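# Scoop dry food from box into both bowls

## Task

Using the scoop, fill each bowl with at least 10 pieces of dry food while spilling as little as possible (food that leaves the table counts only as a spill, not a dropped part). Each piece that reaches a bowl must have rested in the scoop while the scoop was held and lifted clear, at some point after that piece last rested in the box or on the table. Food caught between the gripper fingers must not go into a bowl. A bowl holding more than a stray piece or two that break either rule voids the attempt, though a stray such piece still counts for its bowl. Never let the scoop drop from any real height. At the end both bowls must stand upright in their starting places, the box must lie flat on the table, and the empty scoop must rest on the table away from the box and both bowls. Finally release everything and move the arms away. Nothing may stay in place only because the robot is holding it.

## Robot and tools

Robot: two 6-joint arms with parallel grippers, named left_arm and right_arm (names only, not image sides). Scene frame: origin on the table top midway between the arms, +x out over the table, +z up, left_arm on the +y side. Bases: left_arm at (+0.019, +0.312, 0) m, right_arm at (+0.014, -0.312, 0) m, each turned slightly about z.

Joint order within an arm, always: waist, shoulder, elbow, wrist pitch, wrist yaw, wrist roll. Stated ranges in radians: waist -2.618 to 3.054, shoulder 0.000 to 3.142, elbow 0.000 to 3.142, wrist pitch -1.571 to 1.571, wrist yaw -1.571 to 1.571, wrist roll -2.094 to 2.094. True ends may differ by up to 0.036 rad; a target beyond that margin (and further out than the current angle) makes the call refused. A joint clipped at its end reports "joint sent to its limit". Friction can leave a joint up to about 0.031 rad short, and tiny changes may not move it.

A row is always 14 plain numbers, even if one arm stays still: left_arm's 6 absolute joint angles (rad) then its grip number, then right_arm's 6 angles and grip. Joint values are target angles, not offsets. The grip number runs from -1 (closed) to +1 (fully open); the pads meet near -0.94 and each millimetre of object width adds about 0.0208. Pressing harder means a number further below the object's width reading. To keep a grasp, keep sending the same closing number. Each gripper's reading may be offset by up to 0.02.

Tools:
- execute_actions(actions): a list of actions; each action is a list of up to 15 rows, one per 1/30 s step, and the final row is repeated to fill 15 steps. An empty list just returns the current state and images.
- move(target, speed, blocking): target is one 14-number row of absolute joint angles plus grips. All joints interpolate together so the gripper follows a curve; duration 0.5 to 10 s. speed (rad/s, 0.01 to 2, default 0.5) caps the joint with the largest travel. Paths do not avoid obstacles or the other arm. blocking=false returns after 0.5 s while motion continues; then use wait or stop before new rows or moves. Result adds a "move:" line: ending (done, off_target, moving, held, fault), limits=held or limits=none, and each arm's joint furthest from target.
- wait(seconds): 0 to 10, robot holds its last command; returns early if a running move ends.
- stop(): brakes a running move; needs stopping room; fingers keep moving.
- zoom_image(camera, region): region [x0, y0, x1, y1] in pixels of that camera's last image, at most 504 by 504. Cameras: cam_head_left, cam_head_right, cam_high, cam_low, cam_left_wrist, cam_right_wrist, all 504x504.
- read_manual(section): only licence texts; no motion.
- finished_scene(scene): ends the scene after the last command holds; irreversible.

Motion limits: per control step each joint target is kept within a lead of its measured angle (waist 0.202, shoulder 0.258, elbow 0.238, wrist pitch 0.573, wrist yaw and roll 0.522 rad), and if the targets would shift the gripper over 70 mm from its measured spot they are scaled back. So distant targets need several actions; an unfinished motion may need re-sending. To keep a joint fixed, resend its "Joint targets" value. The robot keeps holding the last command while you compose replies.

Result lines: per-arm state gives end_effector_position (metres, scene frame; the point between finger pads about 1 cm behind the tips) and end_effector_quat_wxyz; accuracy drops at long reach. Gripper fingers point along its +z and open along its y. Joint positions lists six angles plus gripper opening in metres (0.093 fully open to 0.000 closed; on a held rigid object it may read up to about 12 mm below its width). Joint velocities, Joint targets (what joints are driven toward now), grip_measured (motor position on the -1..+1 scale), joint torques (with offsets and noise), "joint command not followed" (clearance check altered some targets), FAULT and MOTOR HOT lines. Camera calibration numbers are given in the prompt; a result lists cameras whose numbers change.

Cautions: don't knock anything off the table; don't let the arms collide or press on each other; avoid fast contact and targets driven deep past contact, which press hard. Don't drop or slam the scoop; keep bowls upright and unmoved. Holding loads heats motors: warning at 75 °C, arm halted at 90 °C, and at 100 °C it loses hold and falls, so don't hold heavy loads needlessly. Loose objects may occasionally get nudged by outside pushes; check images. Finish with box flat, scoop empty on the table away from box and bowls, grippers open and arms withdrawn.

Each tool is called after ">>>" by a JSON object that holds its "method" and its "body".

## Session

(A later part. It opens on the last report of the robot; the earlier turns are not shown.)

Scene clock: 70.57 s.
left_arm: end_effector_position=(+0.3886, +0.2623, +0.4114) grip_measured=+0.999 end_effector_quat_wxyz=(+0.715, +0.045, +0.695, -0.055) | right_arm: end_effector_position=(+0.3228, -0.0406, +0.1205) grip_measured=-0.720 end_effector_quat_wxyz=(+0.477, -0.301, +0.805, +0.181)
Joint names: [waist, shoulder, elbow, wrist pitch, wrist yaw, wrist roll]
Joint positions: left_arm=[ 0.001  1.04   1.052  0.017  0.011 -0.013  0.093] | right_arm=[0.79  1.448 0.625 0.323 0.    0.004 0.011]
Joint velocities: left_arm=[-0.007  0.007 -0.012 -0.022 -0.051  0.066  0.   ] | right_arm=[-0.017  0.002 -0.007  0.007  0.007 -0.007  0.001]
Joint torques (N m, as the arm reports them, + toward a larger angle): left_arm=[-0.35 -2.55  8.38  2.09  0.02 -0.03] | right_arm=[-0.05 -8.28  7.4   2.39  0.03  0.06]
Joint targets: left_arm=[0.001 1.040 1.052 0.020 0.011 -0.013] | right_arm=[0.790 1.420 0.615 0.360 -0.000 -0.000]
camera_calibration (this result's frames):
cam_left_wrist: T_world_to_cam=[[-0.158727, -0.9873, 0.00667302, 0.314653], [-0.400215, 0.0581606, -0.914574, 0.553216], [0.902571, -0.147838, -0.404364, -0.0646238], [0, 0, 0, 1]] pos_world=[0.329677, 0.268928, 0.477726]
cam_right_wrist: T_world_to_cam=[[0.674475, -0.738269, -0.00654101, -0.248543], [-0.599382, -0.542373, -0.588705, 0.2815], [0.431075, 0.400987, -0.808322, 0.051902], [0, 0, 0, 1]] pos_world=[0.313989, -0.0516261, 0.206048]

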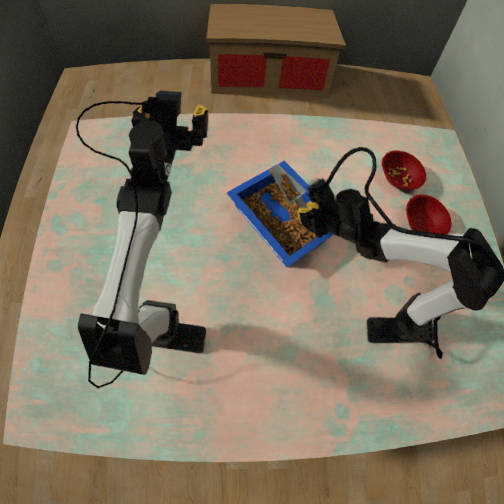

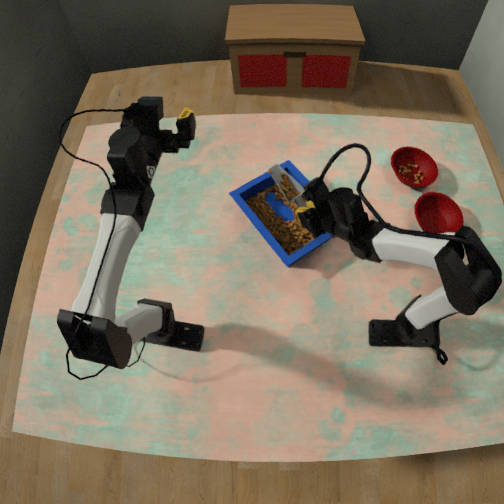

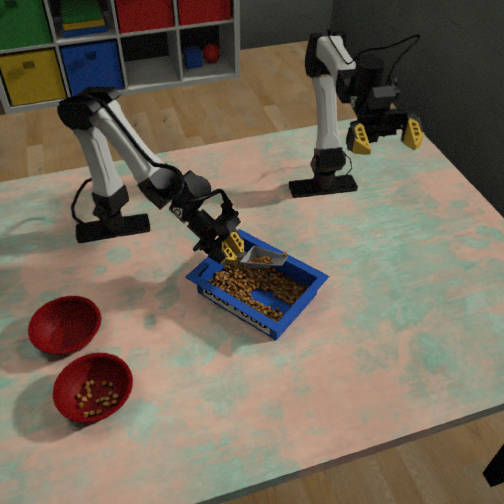

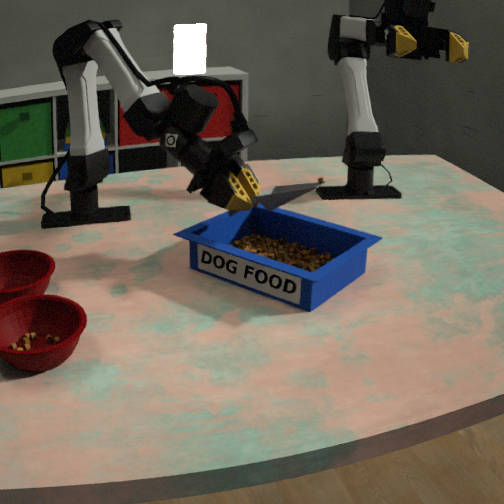

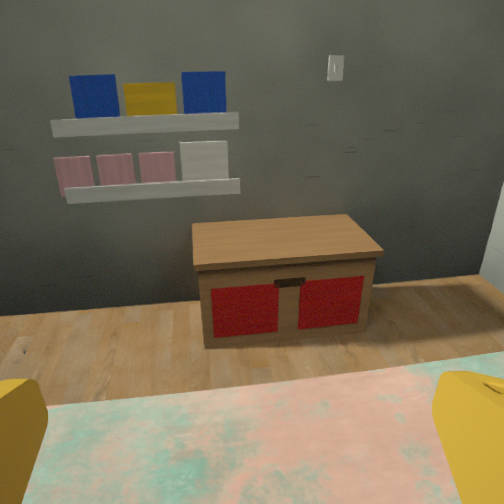

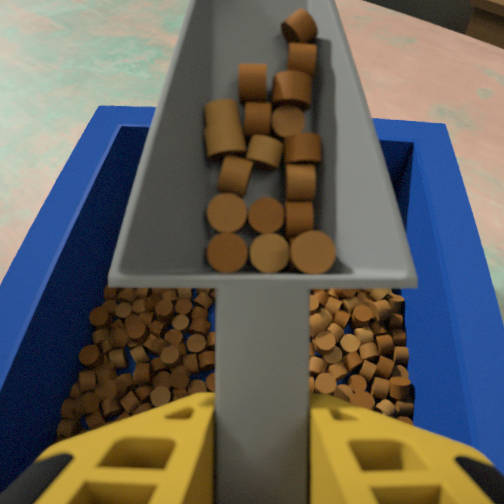

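>>> {"method": "move", "body": {"target": [0.001,1.04,1.052,0.02,0.011,-0.013,1,0.79,1.005,0.80,-0.73,0,0,-1], "speed": 0.7}}

Scene clock: 75.00 s.
left_arm: end_effector_position=(+0.3886, +0.2623, +0.4114) grip_measured=+0.999 end_effector_quat_wxyz=(+0.715, +0.045, +0.695, -0.055) | right_arm: end_effector_position=(+0.2169, -0.1336, +0.1347) grip_measured=-0.720 end_effector_quat_wxyz=(+0.270, -0.336, +0.897, +0.102)
Joint names: [waist, shoulder, elbow, wrist pitch, wrist yaw, wrist roll]
Joint positions: left_arm=[ 0.001  1.04   1.052  0.017  0.011 -0.013  0.093] | right_arm=[ 0.79   1.029  0.777 -0.733  0.     0.004  0.011]
Joint velocities: left_arm=[ 0.012 -0.012 -0.022  0.007 -0.022 -0.051  0.   ] | right_arm=[-0.017 -0.012  0.002 -0.022  0.051 -0.007  0.001]
Joint torques (N m, as the arm reports them, + toward a larger angle): left_arm=[-0.35 -2.54  8.39  2.1   0.02 -0.03] | right_arm=[-0.05 -4.18 11.01  1.49  0.05  0.09]
Joint targets: left_arm=[0.001 1.040 1.052 0.020 0.011 -0.013] | right_arm=[0.790 1.005 0.800 -0.730 0.000 0.000]
move: off_target (right_arm); limits=none; left_arm: farthest joint: the wrist pitch, 0.003 radians from its target (0.003 radians at the start); right_arm: farthest joint: the shoulder, 0.024 radians from its target (0.443 radians at the start)
camera_calibration (this result's frames):
cam_left_wrist: T_world_to_cam=[[-0.158727, -0.9873, 0.00667302, 0.314653], [-0.400215, 0.0581606, -0.914574, 0.553216], [0.902571, -0.147838, -0.404364, -0.0646238], [0, 0, 0, 1]] pos_world=[0.329677, 0.268928, 0.477726]
cam_right_wrist: T_world_to_cam=[[0.67046, -0.741793, -0.0150591, -0.244099], [-0.735584, -0.661922, -0.14414, 0.129665], [0.0969539, 0.107717, -0.989443, 0.204031], [0, 0, 0, 1]] pos_world=[0.239257, -0.117221, 0.216891]

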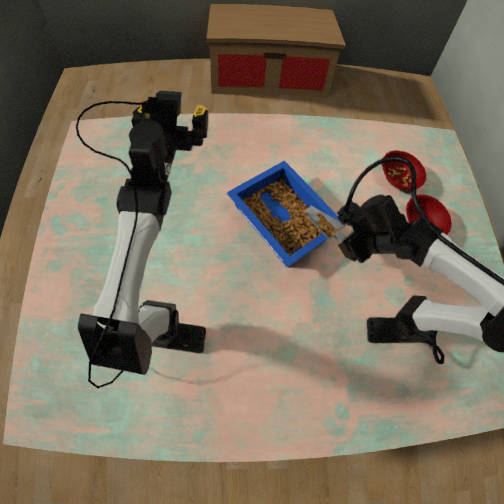

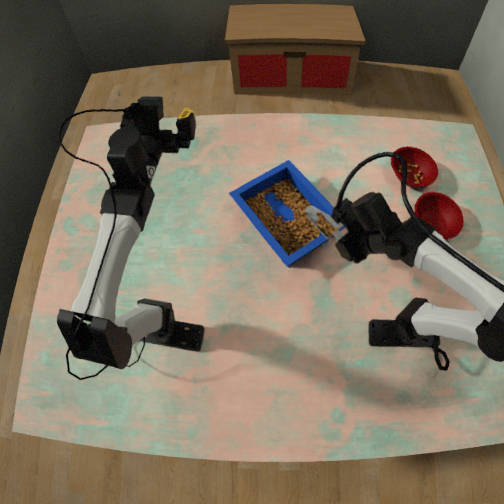

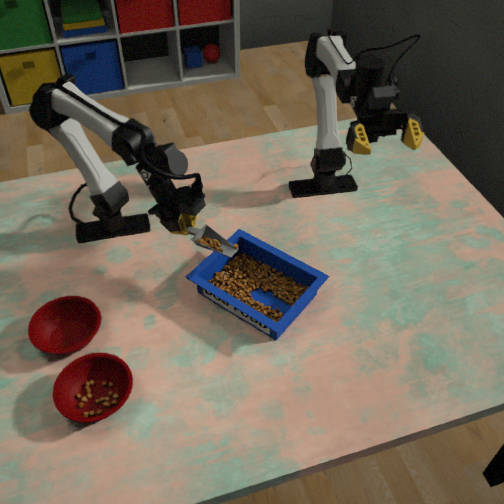

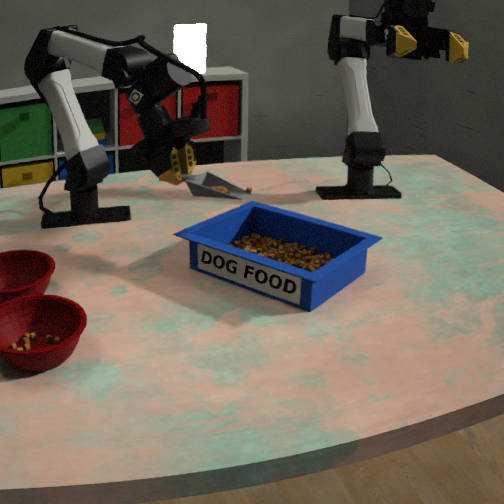

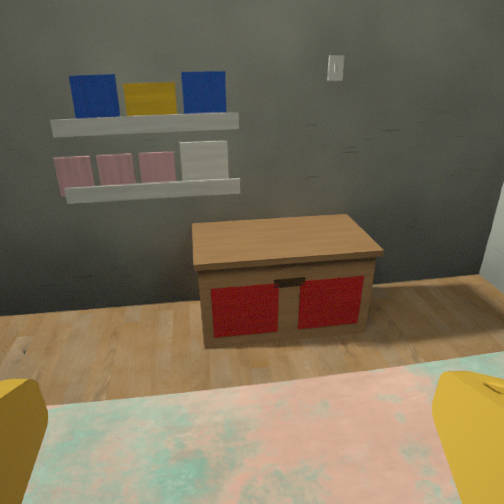

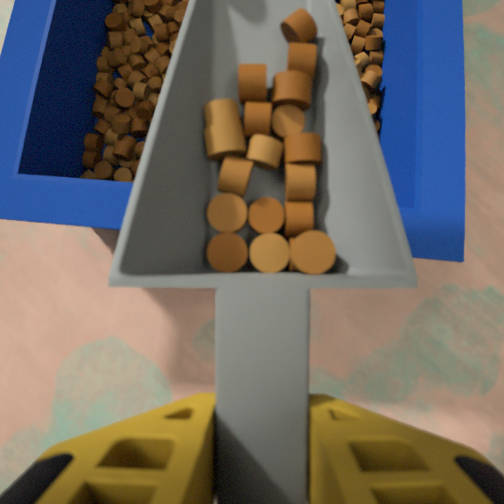

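>>> {"method": "zoom_image", "body": {"camera": "cam_low", "region": [160,150,280,230]}}

Region (160, 150, 280, 230) of cam_low's 504x504 image, scaled by 4.200, with more detail than that image has.

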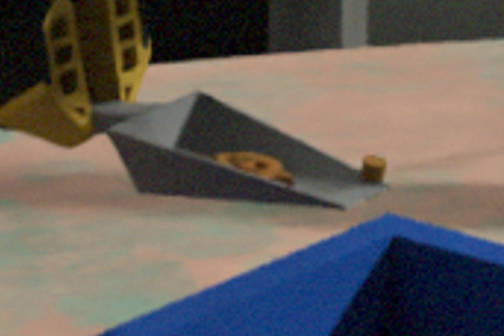

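>>> {"method": "move", "body": {"target": [0.001,1.04,1.052,0.02,0.011,-0.013,1,-0.33,1.005,0.80,-0.73,0,0,-1], "speed": 0.55}}

Scene clock: 79.87 s.
left_arm: end_effector_position=(+0.3886, +0.2623, +0.4114) grip_measured=+0.999 end_effector_quat_wxyz=(+0.715, +0.045, +0.695, -0.055) | right_arm: end_effector_position=(+0.2633, -0.4140, +0.1344) grip_measured=-0.720 end_effector_quat_wxyz=(+0.282, +0.187, +0.939, -0.055)
Joint names: [waist, shoulder, elbow, wrist pitch, wrist yaw, wrist roll]
Joint positions: left_arm=[ 0.001  1.04   1.052  0.017  0.011 -0.013  0.093] | right_arm=[-0.32   1.029  0.777 -0.735 -0.001  0.004  0.011]
Joint velocities: left_arm=[ 0.002 -0.017  0.012  0.037  0.007 -0.066  0.001] | right_arm=[ 0.002 -0.002  0.007  0.007  0.051  0.022 -0.   ]
Joint torques (N m, as the arm reports them, + toward a larger angle): left_arm=[-0.36 -2.54  8.39  2.09  0.03 -0.03] | right_arm=[-0.77 -4.16 10.98  1.48  0.02  0.1 ]
Joint targets: left_arm=[0.001 1.040 1.052 0.020 0.011 -0.013] | right_arm=[-0.330 1.005 0.800 -0.730 -0.000 0.000]
move: off_target (right_arm); limits=none; left_arm: farthest joint: the wrist pitch, 0.003 radians from its target (0.003 radians at the start); right_arm: farthest joint: the shoulder, 0.024 radians from its target (0.024 radians at the start)
camera_calibration (this result's frames):
cam_left_wrist: T_world_to_cam=[[-0.158727, -0.9873, 0.00667302, 0.314653], [-0.400215, 0.0581606, -0.914574, 0.553216], [0.902571, -0.147838, -0.404364, -0.0646238], [0, 0, 0, 1]] pos_world=[0.329677, 0.268928, 0.477726]
cam_right_wrist: T_world_to_cam=[[-0.366025, -0.930472, -0.0157345, -0.288413], [-0.920406, 0.364458, -0.141505, 0.451322], [0.137401, -0.0373122, -0.989813, 0.158749], [0, 0, 0, 1]] pos_world=[0.288021, -0.426925, 0.216458]

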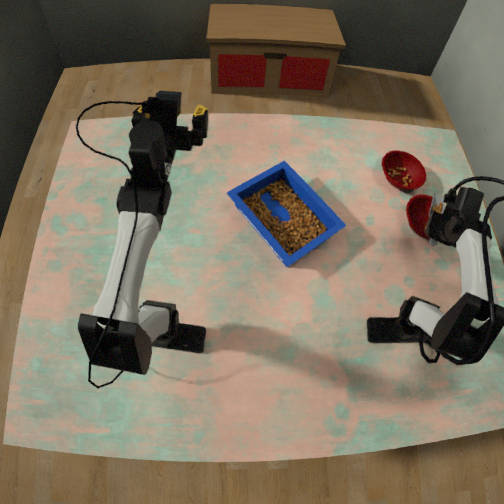

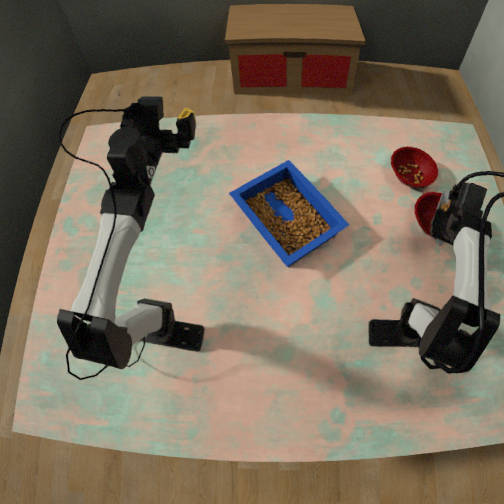

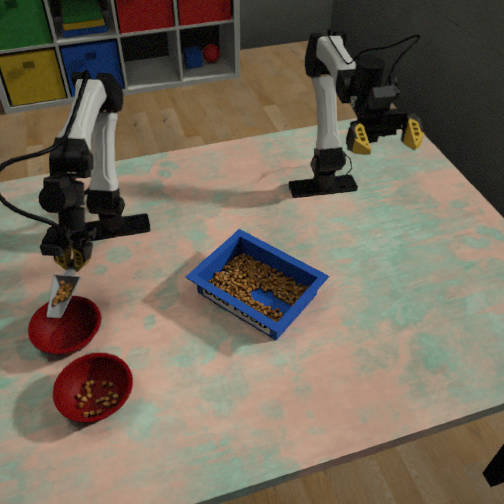

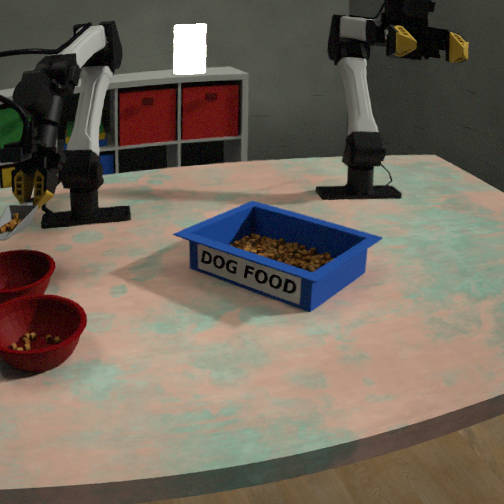

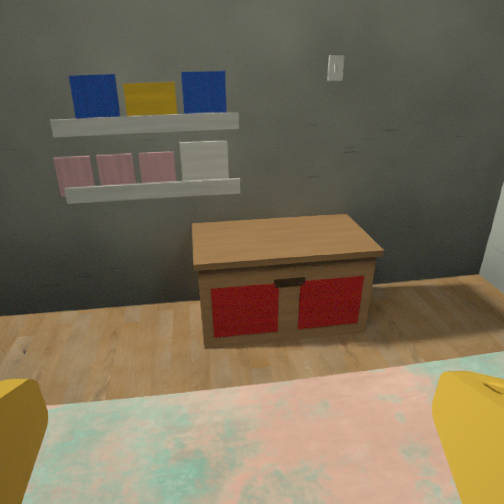

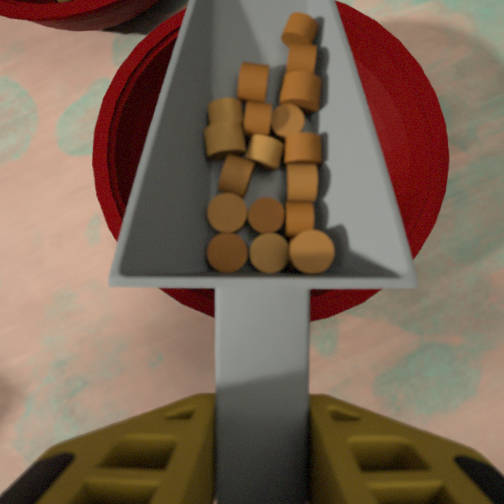

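>>> {"method": "move", "body": {"target": [0.001,1.04,1.052,0.02,0.011,-0.013,1,-0.34,1.684,1.52,-1.515,0,0,-1], "speed": 0.4}}

Scene clock: 83.17 s.
left_arm: end_effector_position=(+0.3886, +0.2623, +0.4113) grip_measured=+0.999 end_effector_quat_wxyz=(+0.715, +0.045, +0.695, -0.055) | right_arm: end_effector_position=(+0.2651, -0.4175, +0.1515) grip_measured=-0.720 end_effector_quat_wxyz=(-0.052, +0.200, +0.978, +0.011)
Joint names: [waist, shoulder, elbow, wrist pitch, wrist yaw, wrist roll]
Joint positions: left_arm=[ 0.001  1.04   1.052  0.016  0.011 -0.013  0.093] | right_arm=[-0.33   1.671  1.496 -1.501 -0.001  0.004  0.011]
Joint velocities: left_arm=[-0.007 -0.002  0.002  0.022 -0.007 -0.066 -0.001] | right_arm=[ 0.002  0.012 -0.002  0.007  0.037  0.037  0.   ]
Joint torques (N m, as the arm reports them, + toward a larger angle): left_arm=[-0.35 -2.54  8.38  2.1   0.03 -0.03] | right_arm=[-0.84 -6.3   9.41  0.01  0.02  0.09]
Joint targets: left_arm=[0.001 1.040 1.052 0.020 0.011 -0.013] | right_arm=[-0.340 1.684 1.520 -1.515 -0.000 -0.000]
move: off_target (right_arm); limits=none; left_arm: farthest joint: the wrist pitch, 0.004 radians from its target (0.003 radians at the start); right_arm: farthest joint: the elbow, 0.024 radians from its target (0.743 radians at the start)
camera_calibration (this result's frames):
cam_left_wrist: T_world_to_cam=[[-0.158725, -0.9873, 0.00668437, 0.314648], [-0.400561, 0.0582057, -0.91442, 0.553192], [0.902418, -0.147818, -0.404712, -0.064466], [0, 0, 0, 1]] pos_world=[0.329705, 0.268924, 0.477656]
cam_right_wrist: T_world_to_cam=[[-0.386884, -0.921874, -0.0216383, -0.280671], [-0.79188, 0.320123, 0.520045, 0.303928], [-0.47249, 0.218332, -0.853864, 0.423122], [0, 0, 0, 1]] pos_world=[0.332009, -0.448419, 0.197159]

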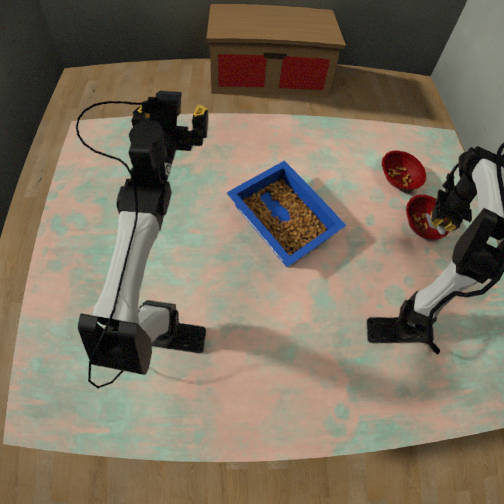

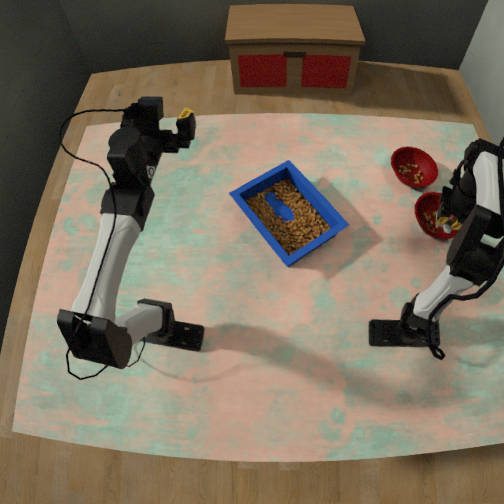

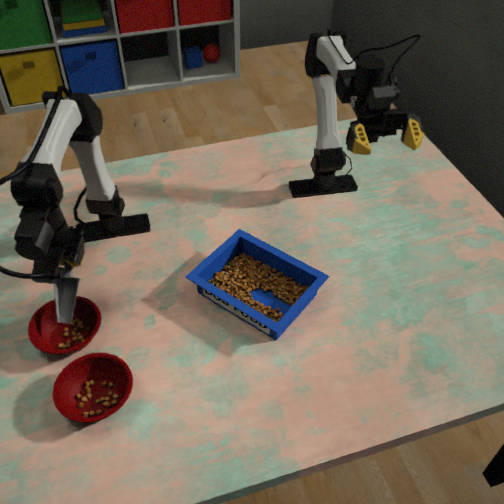

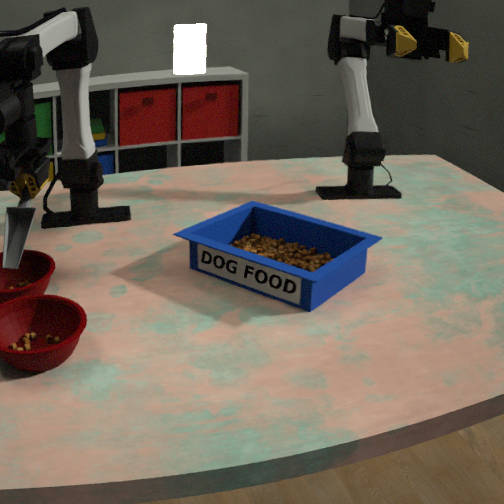

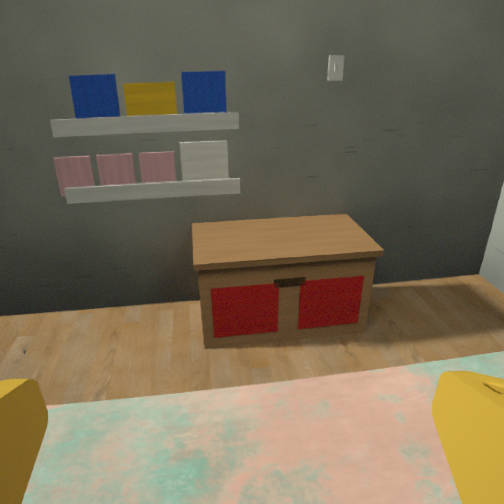

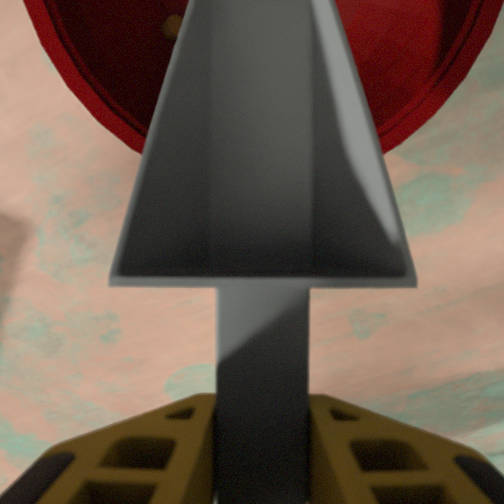

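>>> {"method": "move", "body": {"target": [0.001,1.04,1.052,0.02,0.011,-0.013,1,0.12,1.065,0.885,-0.83,0,0,-1], "speed": 0.8}}

>>> {"method": "move", "body": {"target": [0.001,1.04,1.052,0.02,0.011,-0.013,1,0.17,1.21,0.478,-0.30,0,0,-1], "speed": 0.5}}

Scene clock: 86.47 s.
left_arm: end_effector_position=(+0.3886, +0.2623, +0.4113) grip_measured=+0.999 end_effector_quat_wxyz=(+0.715, +0.045, +0.695, -0.055) | right_arm: end_effector_position=(+0.2837, -0.3005, +0.1488) grip_measured=-0.720 end_effector_quat_wxyz=(+0.257, -0.018, +0.966, +0.006)
Joint names: [waist, shoulder, elbow, wrist pitch, wrist yaw, wrist roll]
Joint positions: left_arm=[ 0.001  1.04   1.052  0.016  0.011 -0.013  0.093] | right_arm=[ 0.111  1.089  0.895 -0.857 -0.     0.004  0.011]
Joint velocities: left_arm=[-0.017 -0.017 -0.002 -0.037 -0.037 -0.007  0.   ] | right_arm=[-0.002 -0.002 -0.002 -0.007  0.022 -0.11   0.   ]
Joint torques (N m, as the arm reports them, + toward a larger angle): left_arm=[-0.34 -2.55  8.38  2.1   0.03 -0.03] | right_arm=[ 0.66 -4.64  7.7   1.62  0.03  0.1 ]
Joint targets: left_arm=[0.001 1.040 1.052 0.020 0.011 -0.013] | right_arm=[0.120 1.065 0.885 -0.830 -0.000 -0.000]
move: off_target (right_arm); limits=none; left_arm: farthest joint: the wrist pitch, 0.004 radians from its target (0.004 radians at the start); right_arm: farthest joint: the wrist pitch, 0.027 radians from its target (0.671 radians at the start)
camera_calibration (this result's frames):
cam_left_wrist: T_world_to_cam=[[-0.158725, -0.9873, 0.00668437, 0.314648], [-0.400561, 0.0582057, -0.91442, 0.553192], [0.902418, -0.147818, -0.404712, -0.064466], [0, 0, 0, 1]] pos_world=[0.329705, 0.268924, 0.477656]
cam_right_wrist: T_world_to_cam=[[0.0550345, -0.998351, -0.0163169, -0.314842], [-0.995467, -0.0535912, -0.0785763, 0.317062], [0.0775723, 0.0205674, -0.996775, 0.209855], [0, 0, 0, 1]] pos_world=[0.316673, -0.301648, 0.228954]

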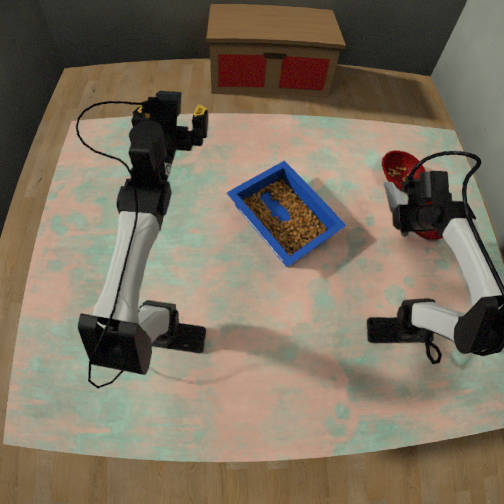

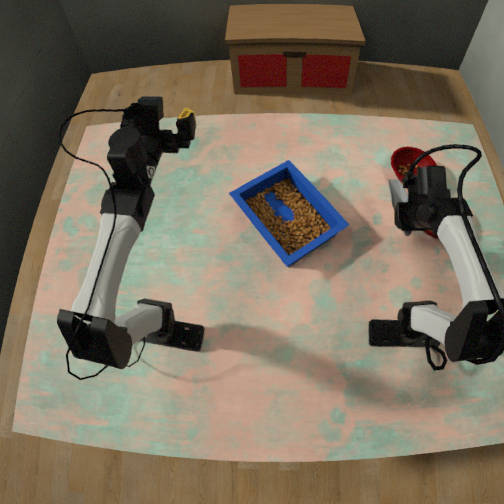

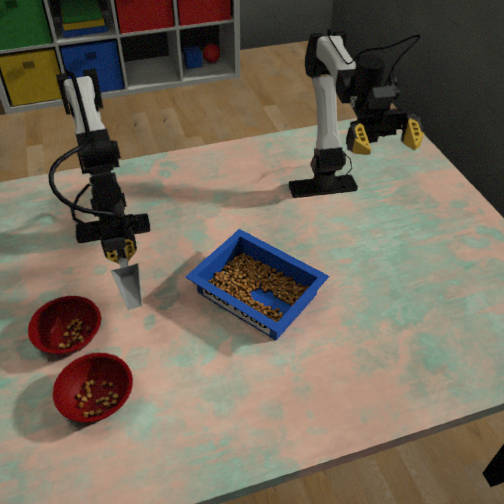

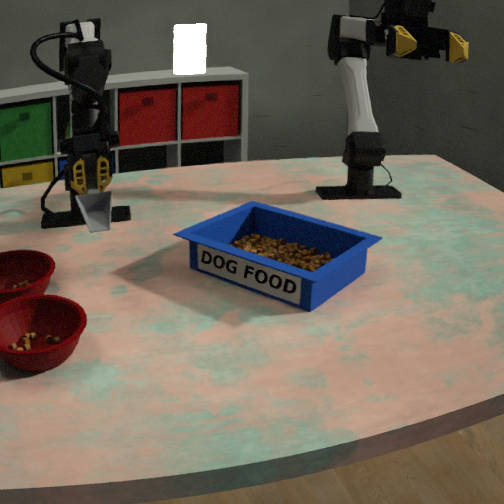

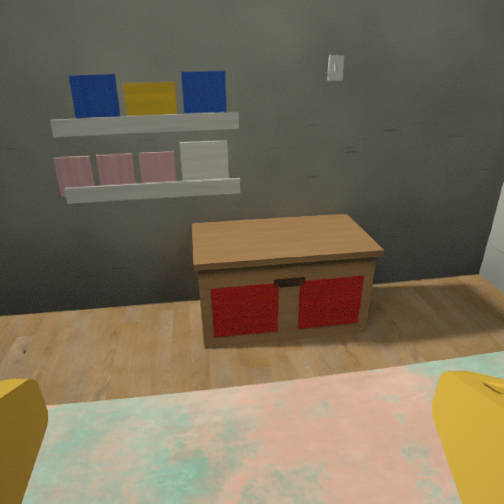

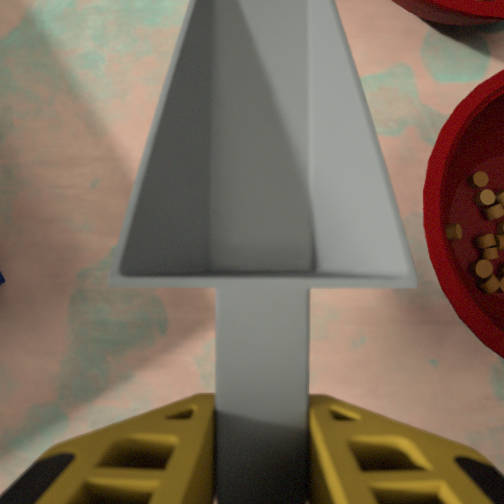

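Scene clock: 88.37 s.
left_arm: end_effector_position=(+0.3886, +0.2623, +0.4113) grip_measured=+0.999 end_effector_quat_wxyz=(+0.715, +0.045, +0.695, -0.055) | right_arm: end_effector_position=(+0.2837, -0.2873, +0.0359) grip_measured=-0.720 end_effector_quat_wxyz=(+0.263, -0.041, +0.964, +0.012)
Joint names: [waist, shoulder, elbow, wrist pitch, wrist yaw, wrist roll]
Joint positions: left_arm=[ 0.001  1.04   1.052  0.016  0.011 -0.013  0.093] | right_arm=[ 0.159  1.194  0.484 -0.328 -0.     0.004  0.011]
Joint velocities: left_arm=[-0.002 -0.012  0.007  0.066 -0.081  0.037 -0.   ] | right_arm=[-0.007 -0.012 -0.017 -0.037  0.051 -0.037  0.001]
Joint torques (N m, as the arm reports them, + toward a larger angle): left_arm=[-0.35 -2.56  8.38  2.1   0.03 -0.03] | right_arm=[ 0.93 -1.73  7.5   1.65  0.03  0.08]
Joint targets: left_arm=[0.001 1.040 1.052 0.020 0.011 -0.013] | right_arm=[0.170 1.210 0.478 -0.300 -0.000 -0.000]
move: off_target (right_arm); limits=none; left_arm: farthest joint: the wrist pitch, 0.004 radians from its target (0.004 radians at the start); right_arm: farthest joint: the wrist pitch, 0.028 radians from its target (0.557 radians at the start)
camera_calibration (this result's frames):
cam_left_wrist: T_world_to_cam=[[-0.158725, -0.9873, 0.00668437, 0.314648], [-0.400561, 0.0582057, -0.91442, 0.553192], [0.902418, -0.147818, -0.404712, -0.064466], [0, 0, 0, 1]] pos_world=[0.329705, 0.268924, 0.477656]
cam_right_wrist: T_world_to_cam=[[0.103901, -0.994457, -0.016143, -0.316223], [-0.990601, -0.102019, -0.0911186, 0.29407], [0.0889666, 0.0254586, -0.995709, 0.0951677], [0, 0, 0, 1]] pos_world=[0.315695, -0.286892, 0.11645]

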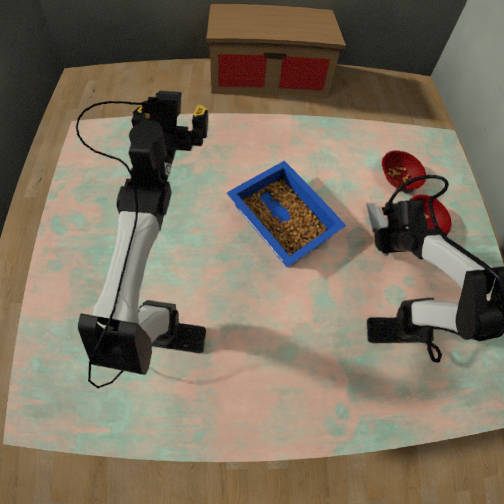

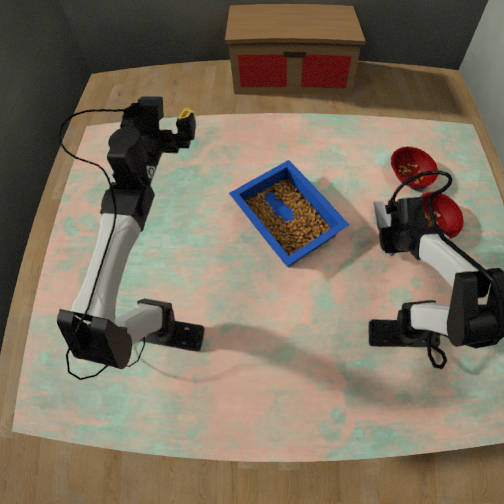

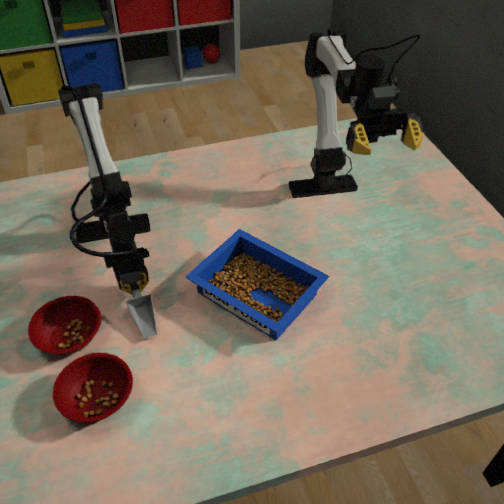

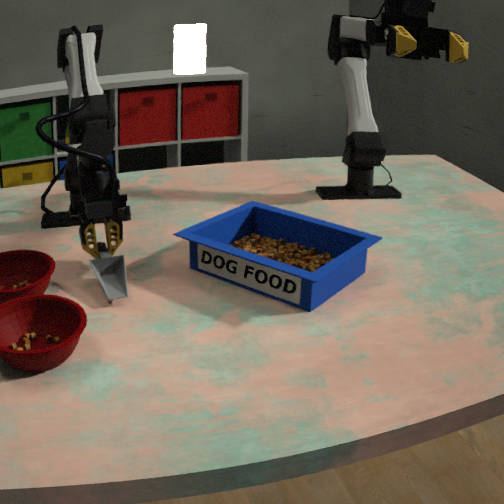

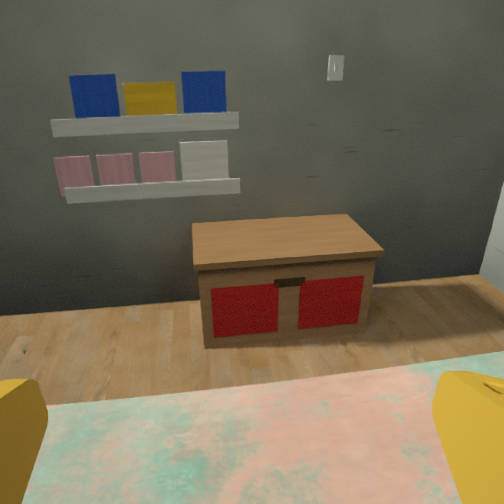

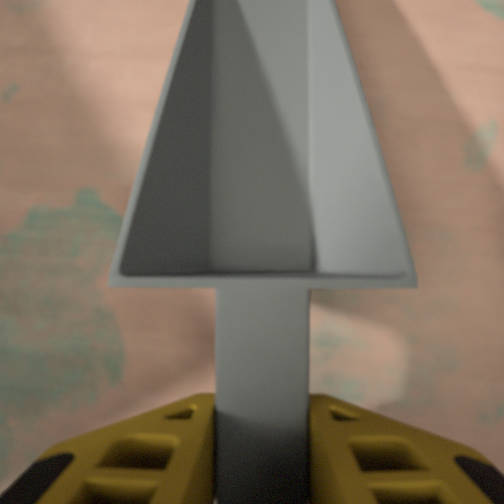

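>>> {"method": "execute_actions", "body": {"actions": [[[0.001,1.04,1.052,0.02,0.011,-0.013,1,0.17,1.217,0.478,-0.297,0,0,-1],[0.001,1.04,1.052,0.02,0.011,-0.013,1,0.17,1.224,0.478,-0.294,0,0,-1],[0.001,1.04,1.052,0.02,0.011,-0.013,1,0.17,1.232,0.478,-0.29,0,0,-1]],[[0.001,1.04,1.052,0.02,0.011,-0.013,1,0.17,1.232,0.478,-0.29,0,0,0.1]]]}}

>>> {"method": "move", "body": {"target": [0.001,1.04,1.052,0.02,0.011,-0.013,1,0.17,0.9,0.8,-0.75,0,0,0.1], "speed": 0.8}}

Scene clock: 89.93 s.
left_arm: end_effector_position=(+0.3886, +0.2623, +0.4113) grip_measured=+0.999 end_effector_quat_wxyz=(+0.715, +0.045, +0.695, -0.055) | right_arm: end_effector_position=(+0.2862, -0.2871, +0.0331) grip_measured=+0.098 end_effector_quat_wxyz=(+0.263, -0.041, +0.964, +0.012)
Joint names: [waist, shoulder, elbow, wrist pitch, wrist yaw, wrist roll]
Joint positions: left_arm=[ 0.001  1.04   1.052  0.016  0.011 -0.013  0.093] | right_arm=[ 0.159  1.215  0.484 -0.308 -0.     0.004  0.05 ]
Joint velocities: left_arm=[-0.002  0.002 -0.017 -0.037 -0.037 -0.037 -0.   ] | right_arm=[-0.002 -0.027 -0.002 -0.022  0.037 -0.051 -0.   ]
Joint torques (N m, as the arm reports them, + toward a larger angle): left_arm=[-0.36 -2.55  8.38  2.1   0.02 -0.03] | right_arm=[ 0.83 -1.78  7.41  1.54  0.03  0.09]
Joint targets: left_arm=[0.001 1.040 1.052 0.020 0.011 -0.013] | right_arm=[0.170 1.232 0.478 -0.290 -0.000 0.000]
camera_calibration (this result's frames):
cam_left_wrist: T_world_to_cam=[[-0.158725, -0.9873, 0.00668437, 0.314648], [-0.400561, 0.0582057, -0.91442, 0.553192], [0.902418, -0.147818, -0.404712, -0.064466], [0, 0, 0, 1]] pos_world=[0.329705, 0.268924, 0.477656]
cam_right_wrist: T_world_to_cam=[[0.103889, -0.994458, -0.0161536, -0.316298], [-0.99067, -0.102026, -0.0903588, 0.296317], [0.08821, 0.0253901, -0.995778, 0.0923962], [0, 0, 0, 1]] pos_world=[0.318262, -0.286659, 0.113672]

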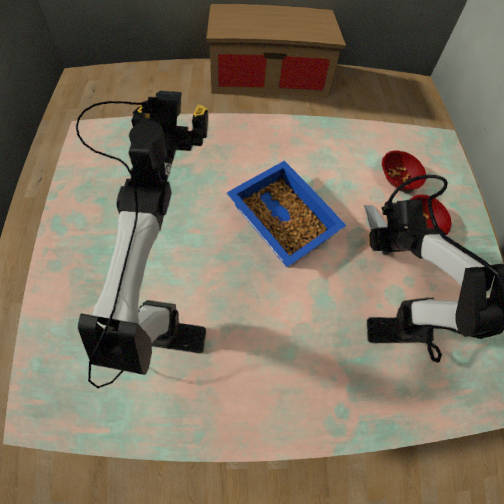

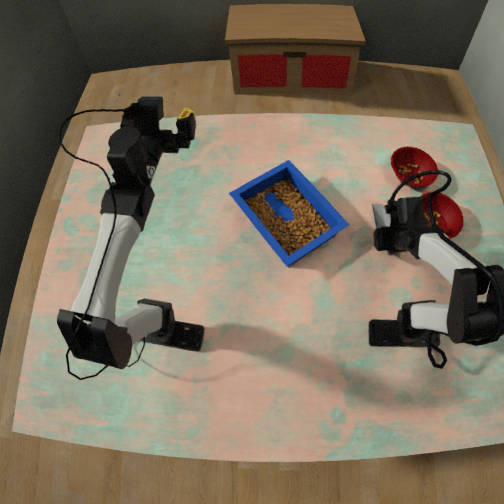

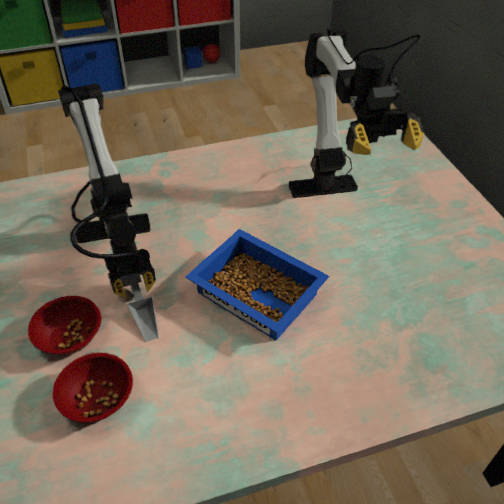

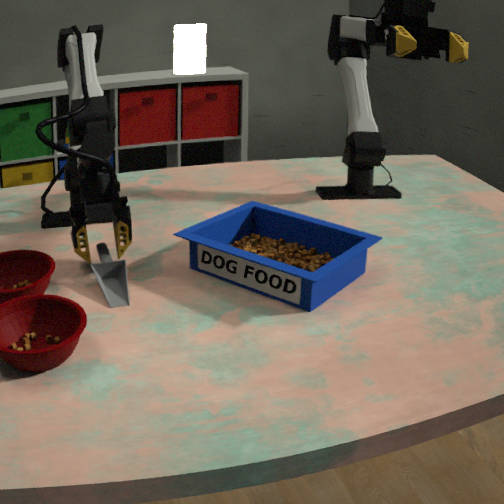

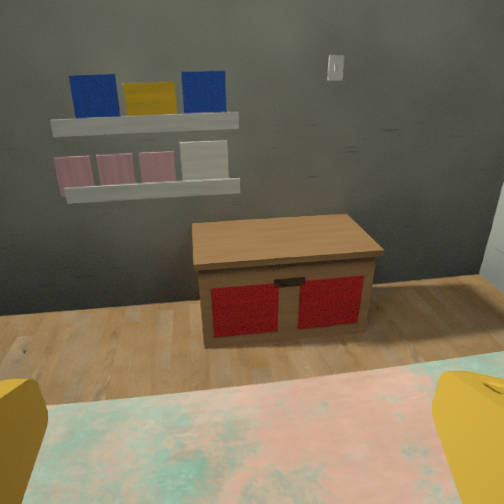

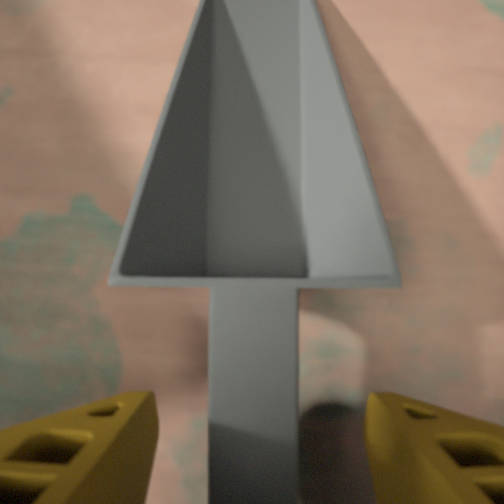

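Scene clock: 91.37 s.
left_arm: end_effector_position=(+0.3886, +0.2623, +0.4113) grip_measured=+0.999 end_effector_quat_wxyz=(+0.715, +0.045, +0.695, -0.055) | right_arm: end_effector_position=(+0.2786, -0.2877, +0.1657) grip_measured=+0.098 end_effector_quat_wxyz=(+0.343, -0.040, +0.938, +0.016)
Joint names: [waist, shoulder, elbow, wrist pitch, wrist yaw, wrist roll]
Joint positions: left_arm=[ 0.001  1.04   1.052  0.016  0.011 -0.013  0.093] | right_arm=[ 0.159  0.914  0.787 -0.742 -0.     0.004  0.05 ]
Joint velocities: left_arm=[-0.002 -0.022 -0.002  0.007 -0.051  0.066 -0.001] | right_arm=[-0.017 -0.012 -0.012  0.007  0.037  0.007 -0.001]
Joint torques (N m, as the arm reports them, + toward a larger angle): left_arm=[-0.35 -2.53  8.39  2.1   0.02 -0.03] | right_arm=[ 0.72 -2.42 10.14  1.55  0.03  0.11]
Joint targets: left_arm=[0.001 1.040 1.052 0.020 0.011 -0.013] | right_arm=[0.170 0.900 0.800 -0.750 -0.000 -0.000]
move: done; limits=none; left_arm: farthest joint: the wrist pitch, 0.004 radians from its target (0.004 radians at the start); right_arm: farthest joint: the shoulder, 0.014 radians from its target (0.315 radians at the start)
camera_calibration (this result's frames):
cam_left_wrist: T_world_to_cam=[[-0.158725, -0.9873, 0.00668437, 0.314648], [-0.400561, 0.0582057, -0.91442, 0.553192], [0.902418, -0.147818, -0.404712, -0.064466], [0, 0, 0, 1]] pos_world=[0.329705, 0.268924, 0.477656]
cam_right_wrist: T_world_to_cam=[[0.106398, -0.994231, -0.0135841, -0.315111], [-0.961405, -0.0993794, -0.256561, 0.320902], [0.253731, 0.0403573, -0.966433, 0.178416], [0, 0, 0, 1]] pos_world=[0.296774, -0.288602, 0.250477]

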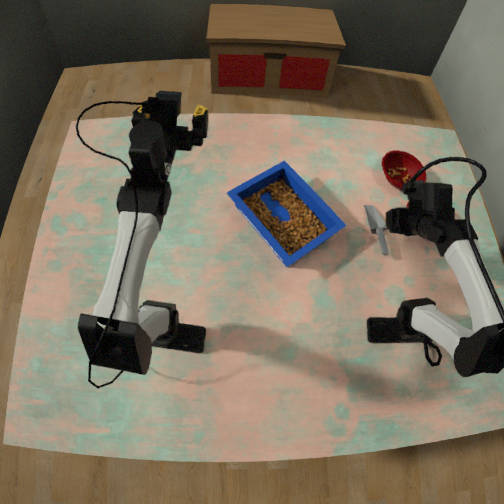

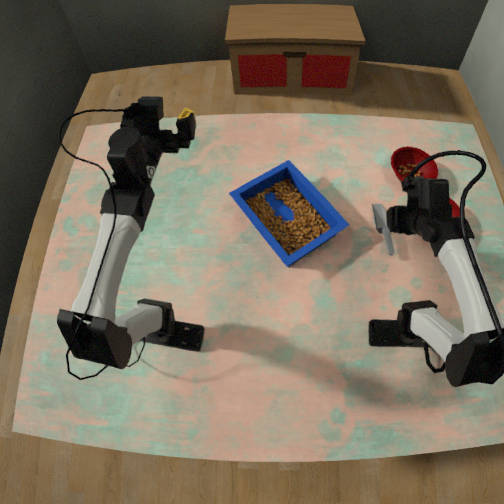

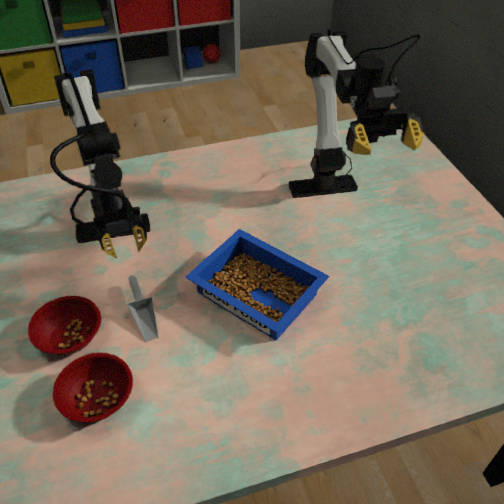

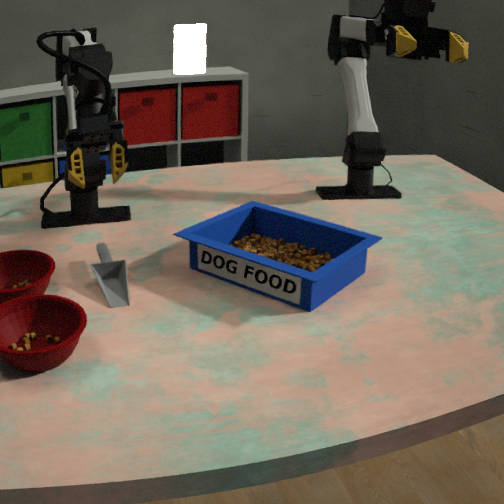

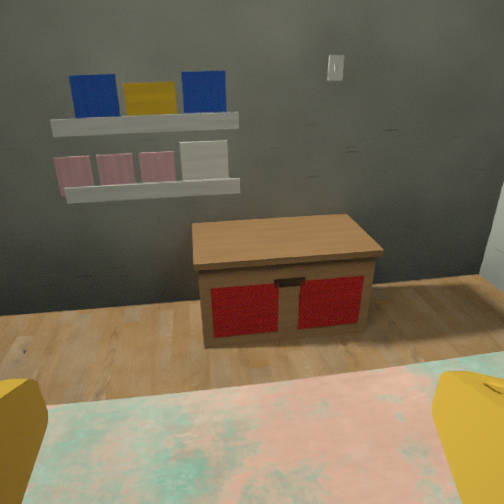

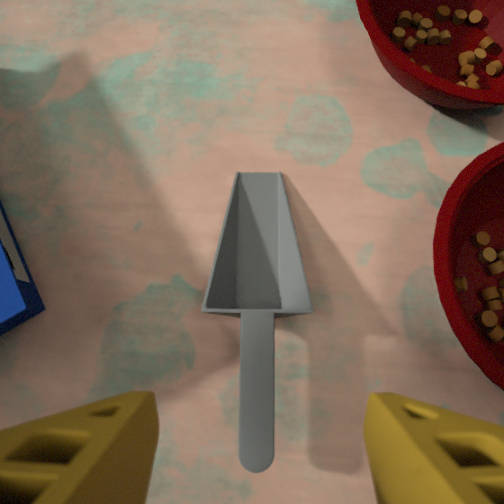

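>>> {"method": "finished_scene", "body": {"scene": 1}}

The scene is finished: the task was done.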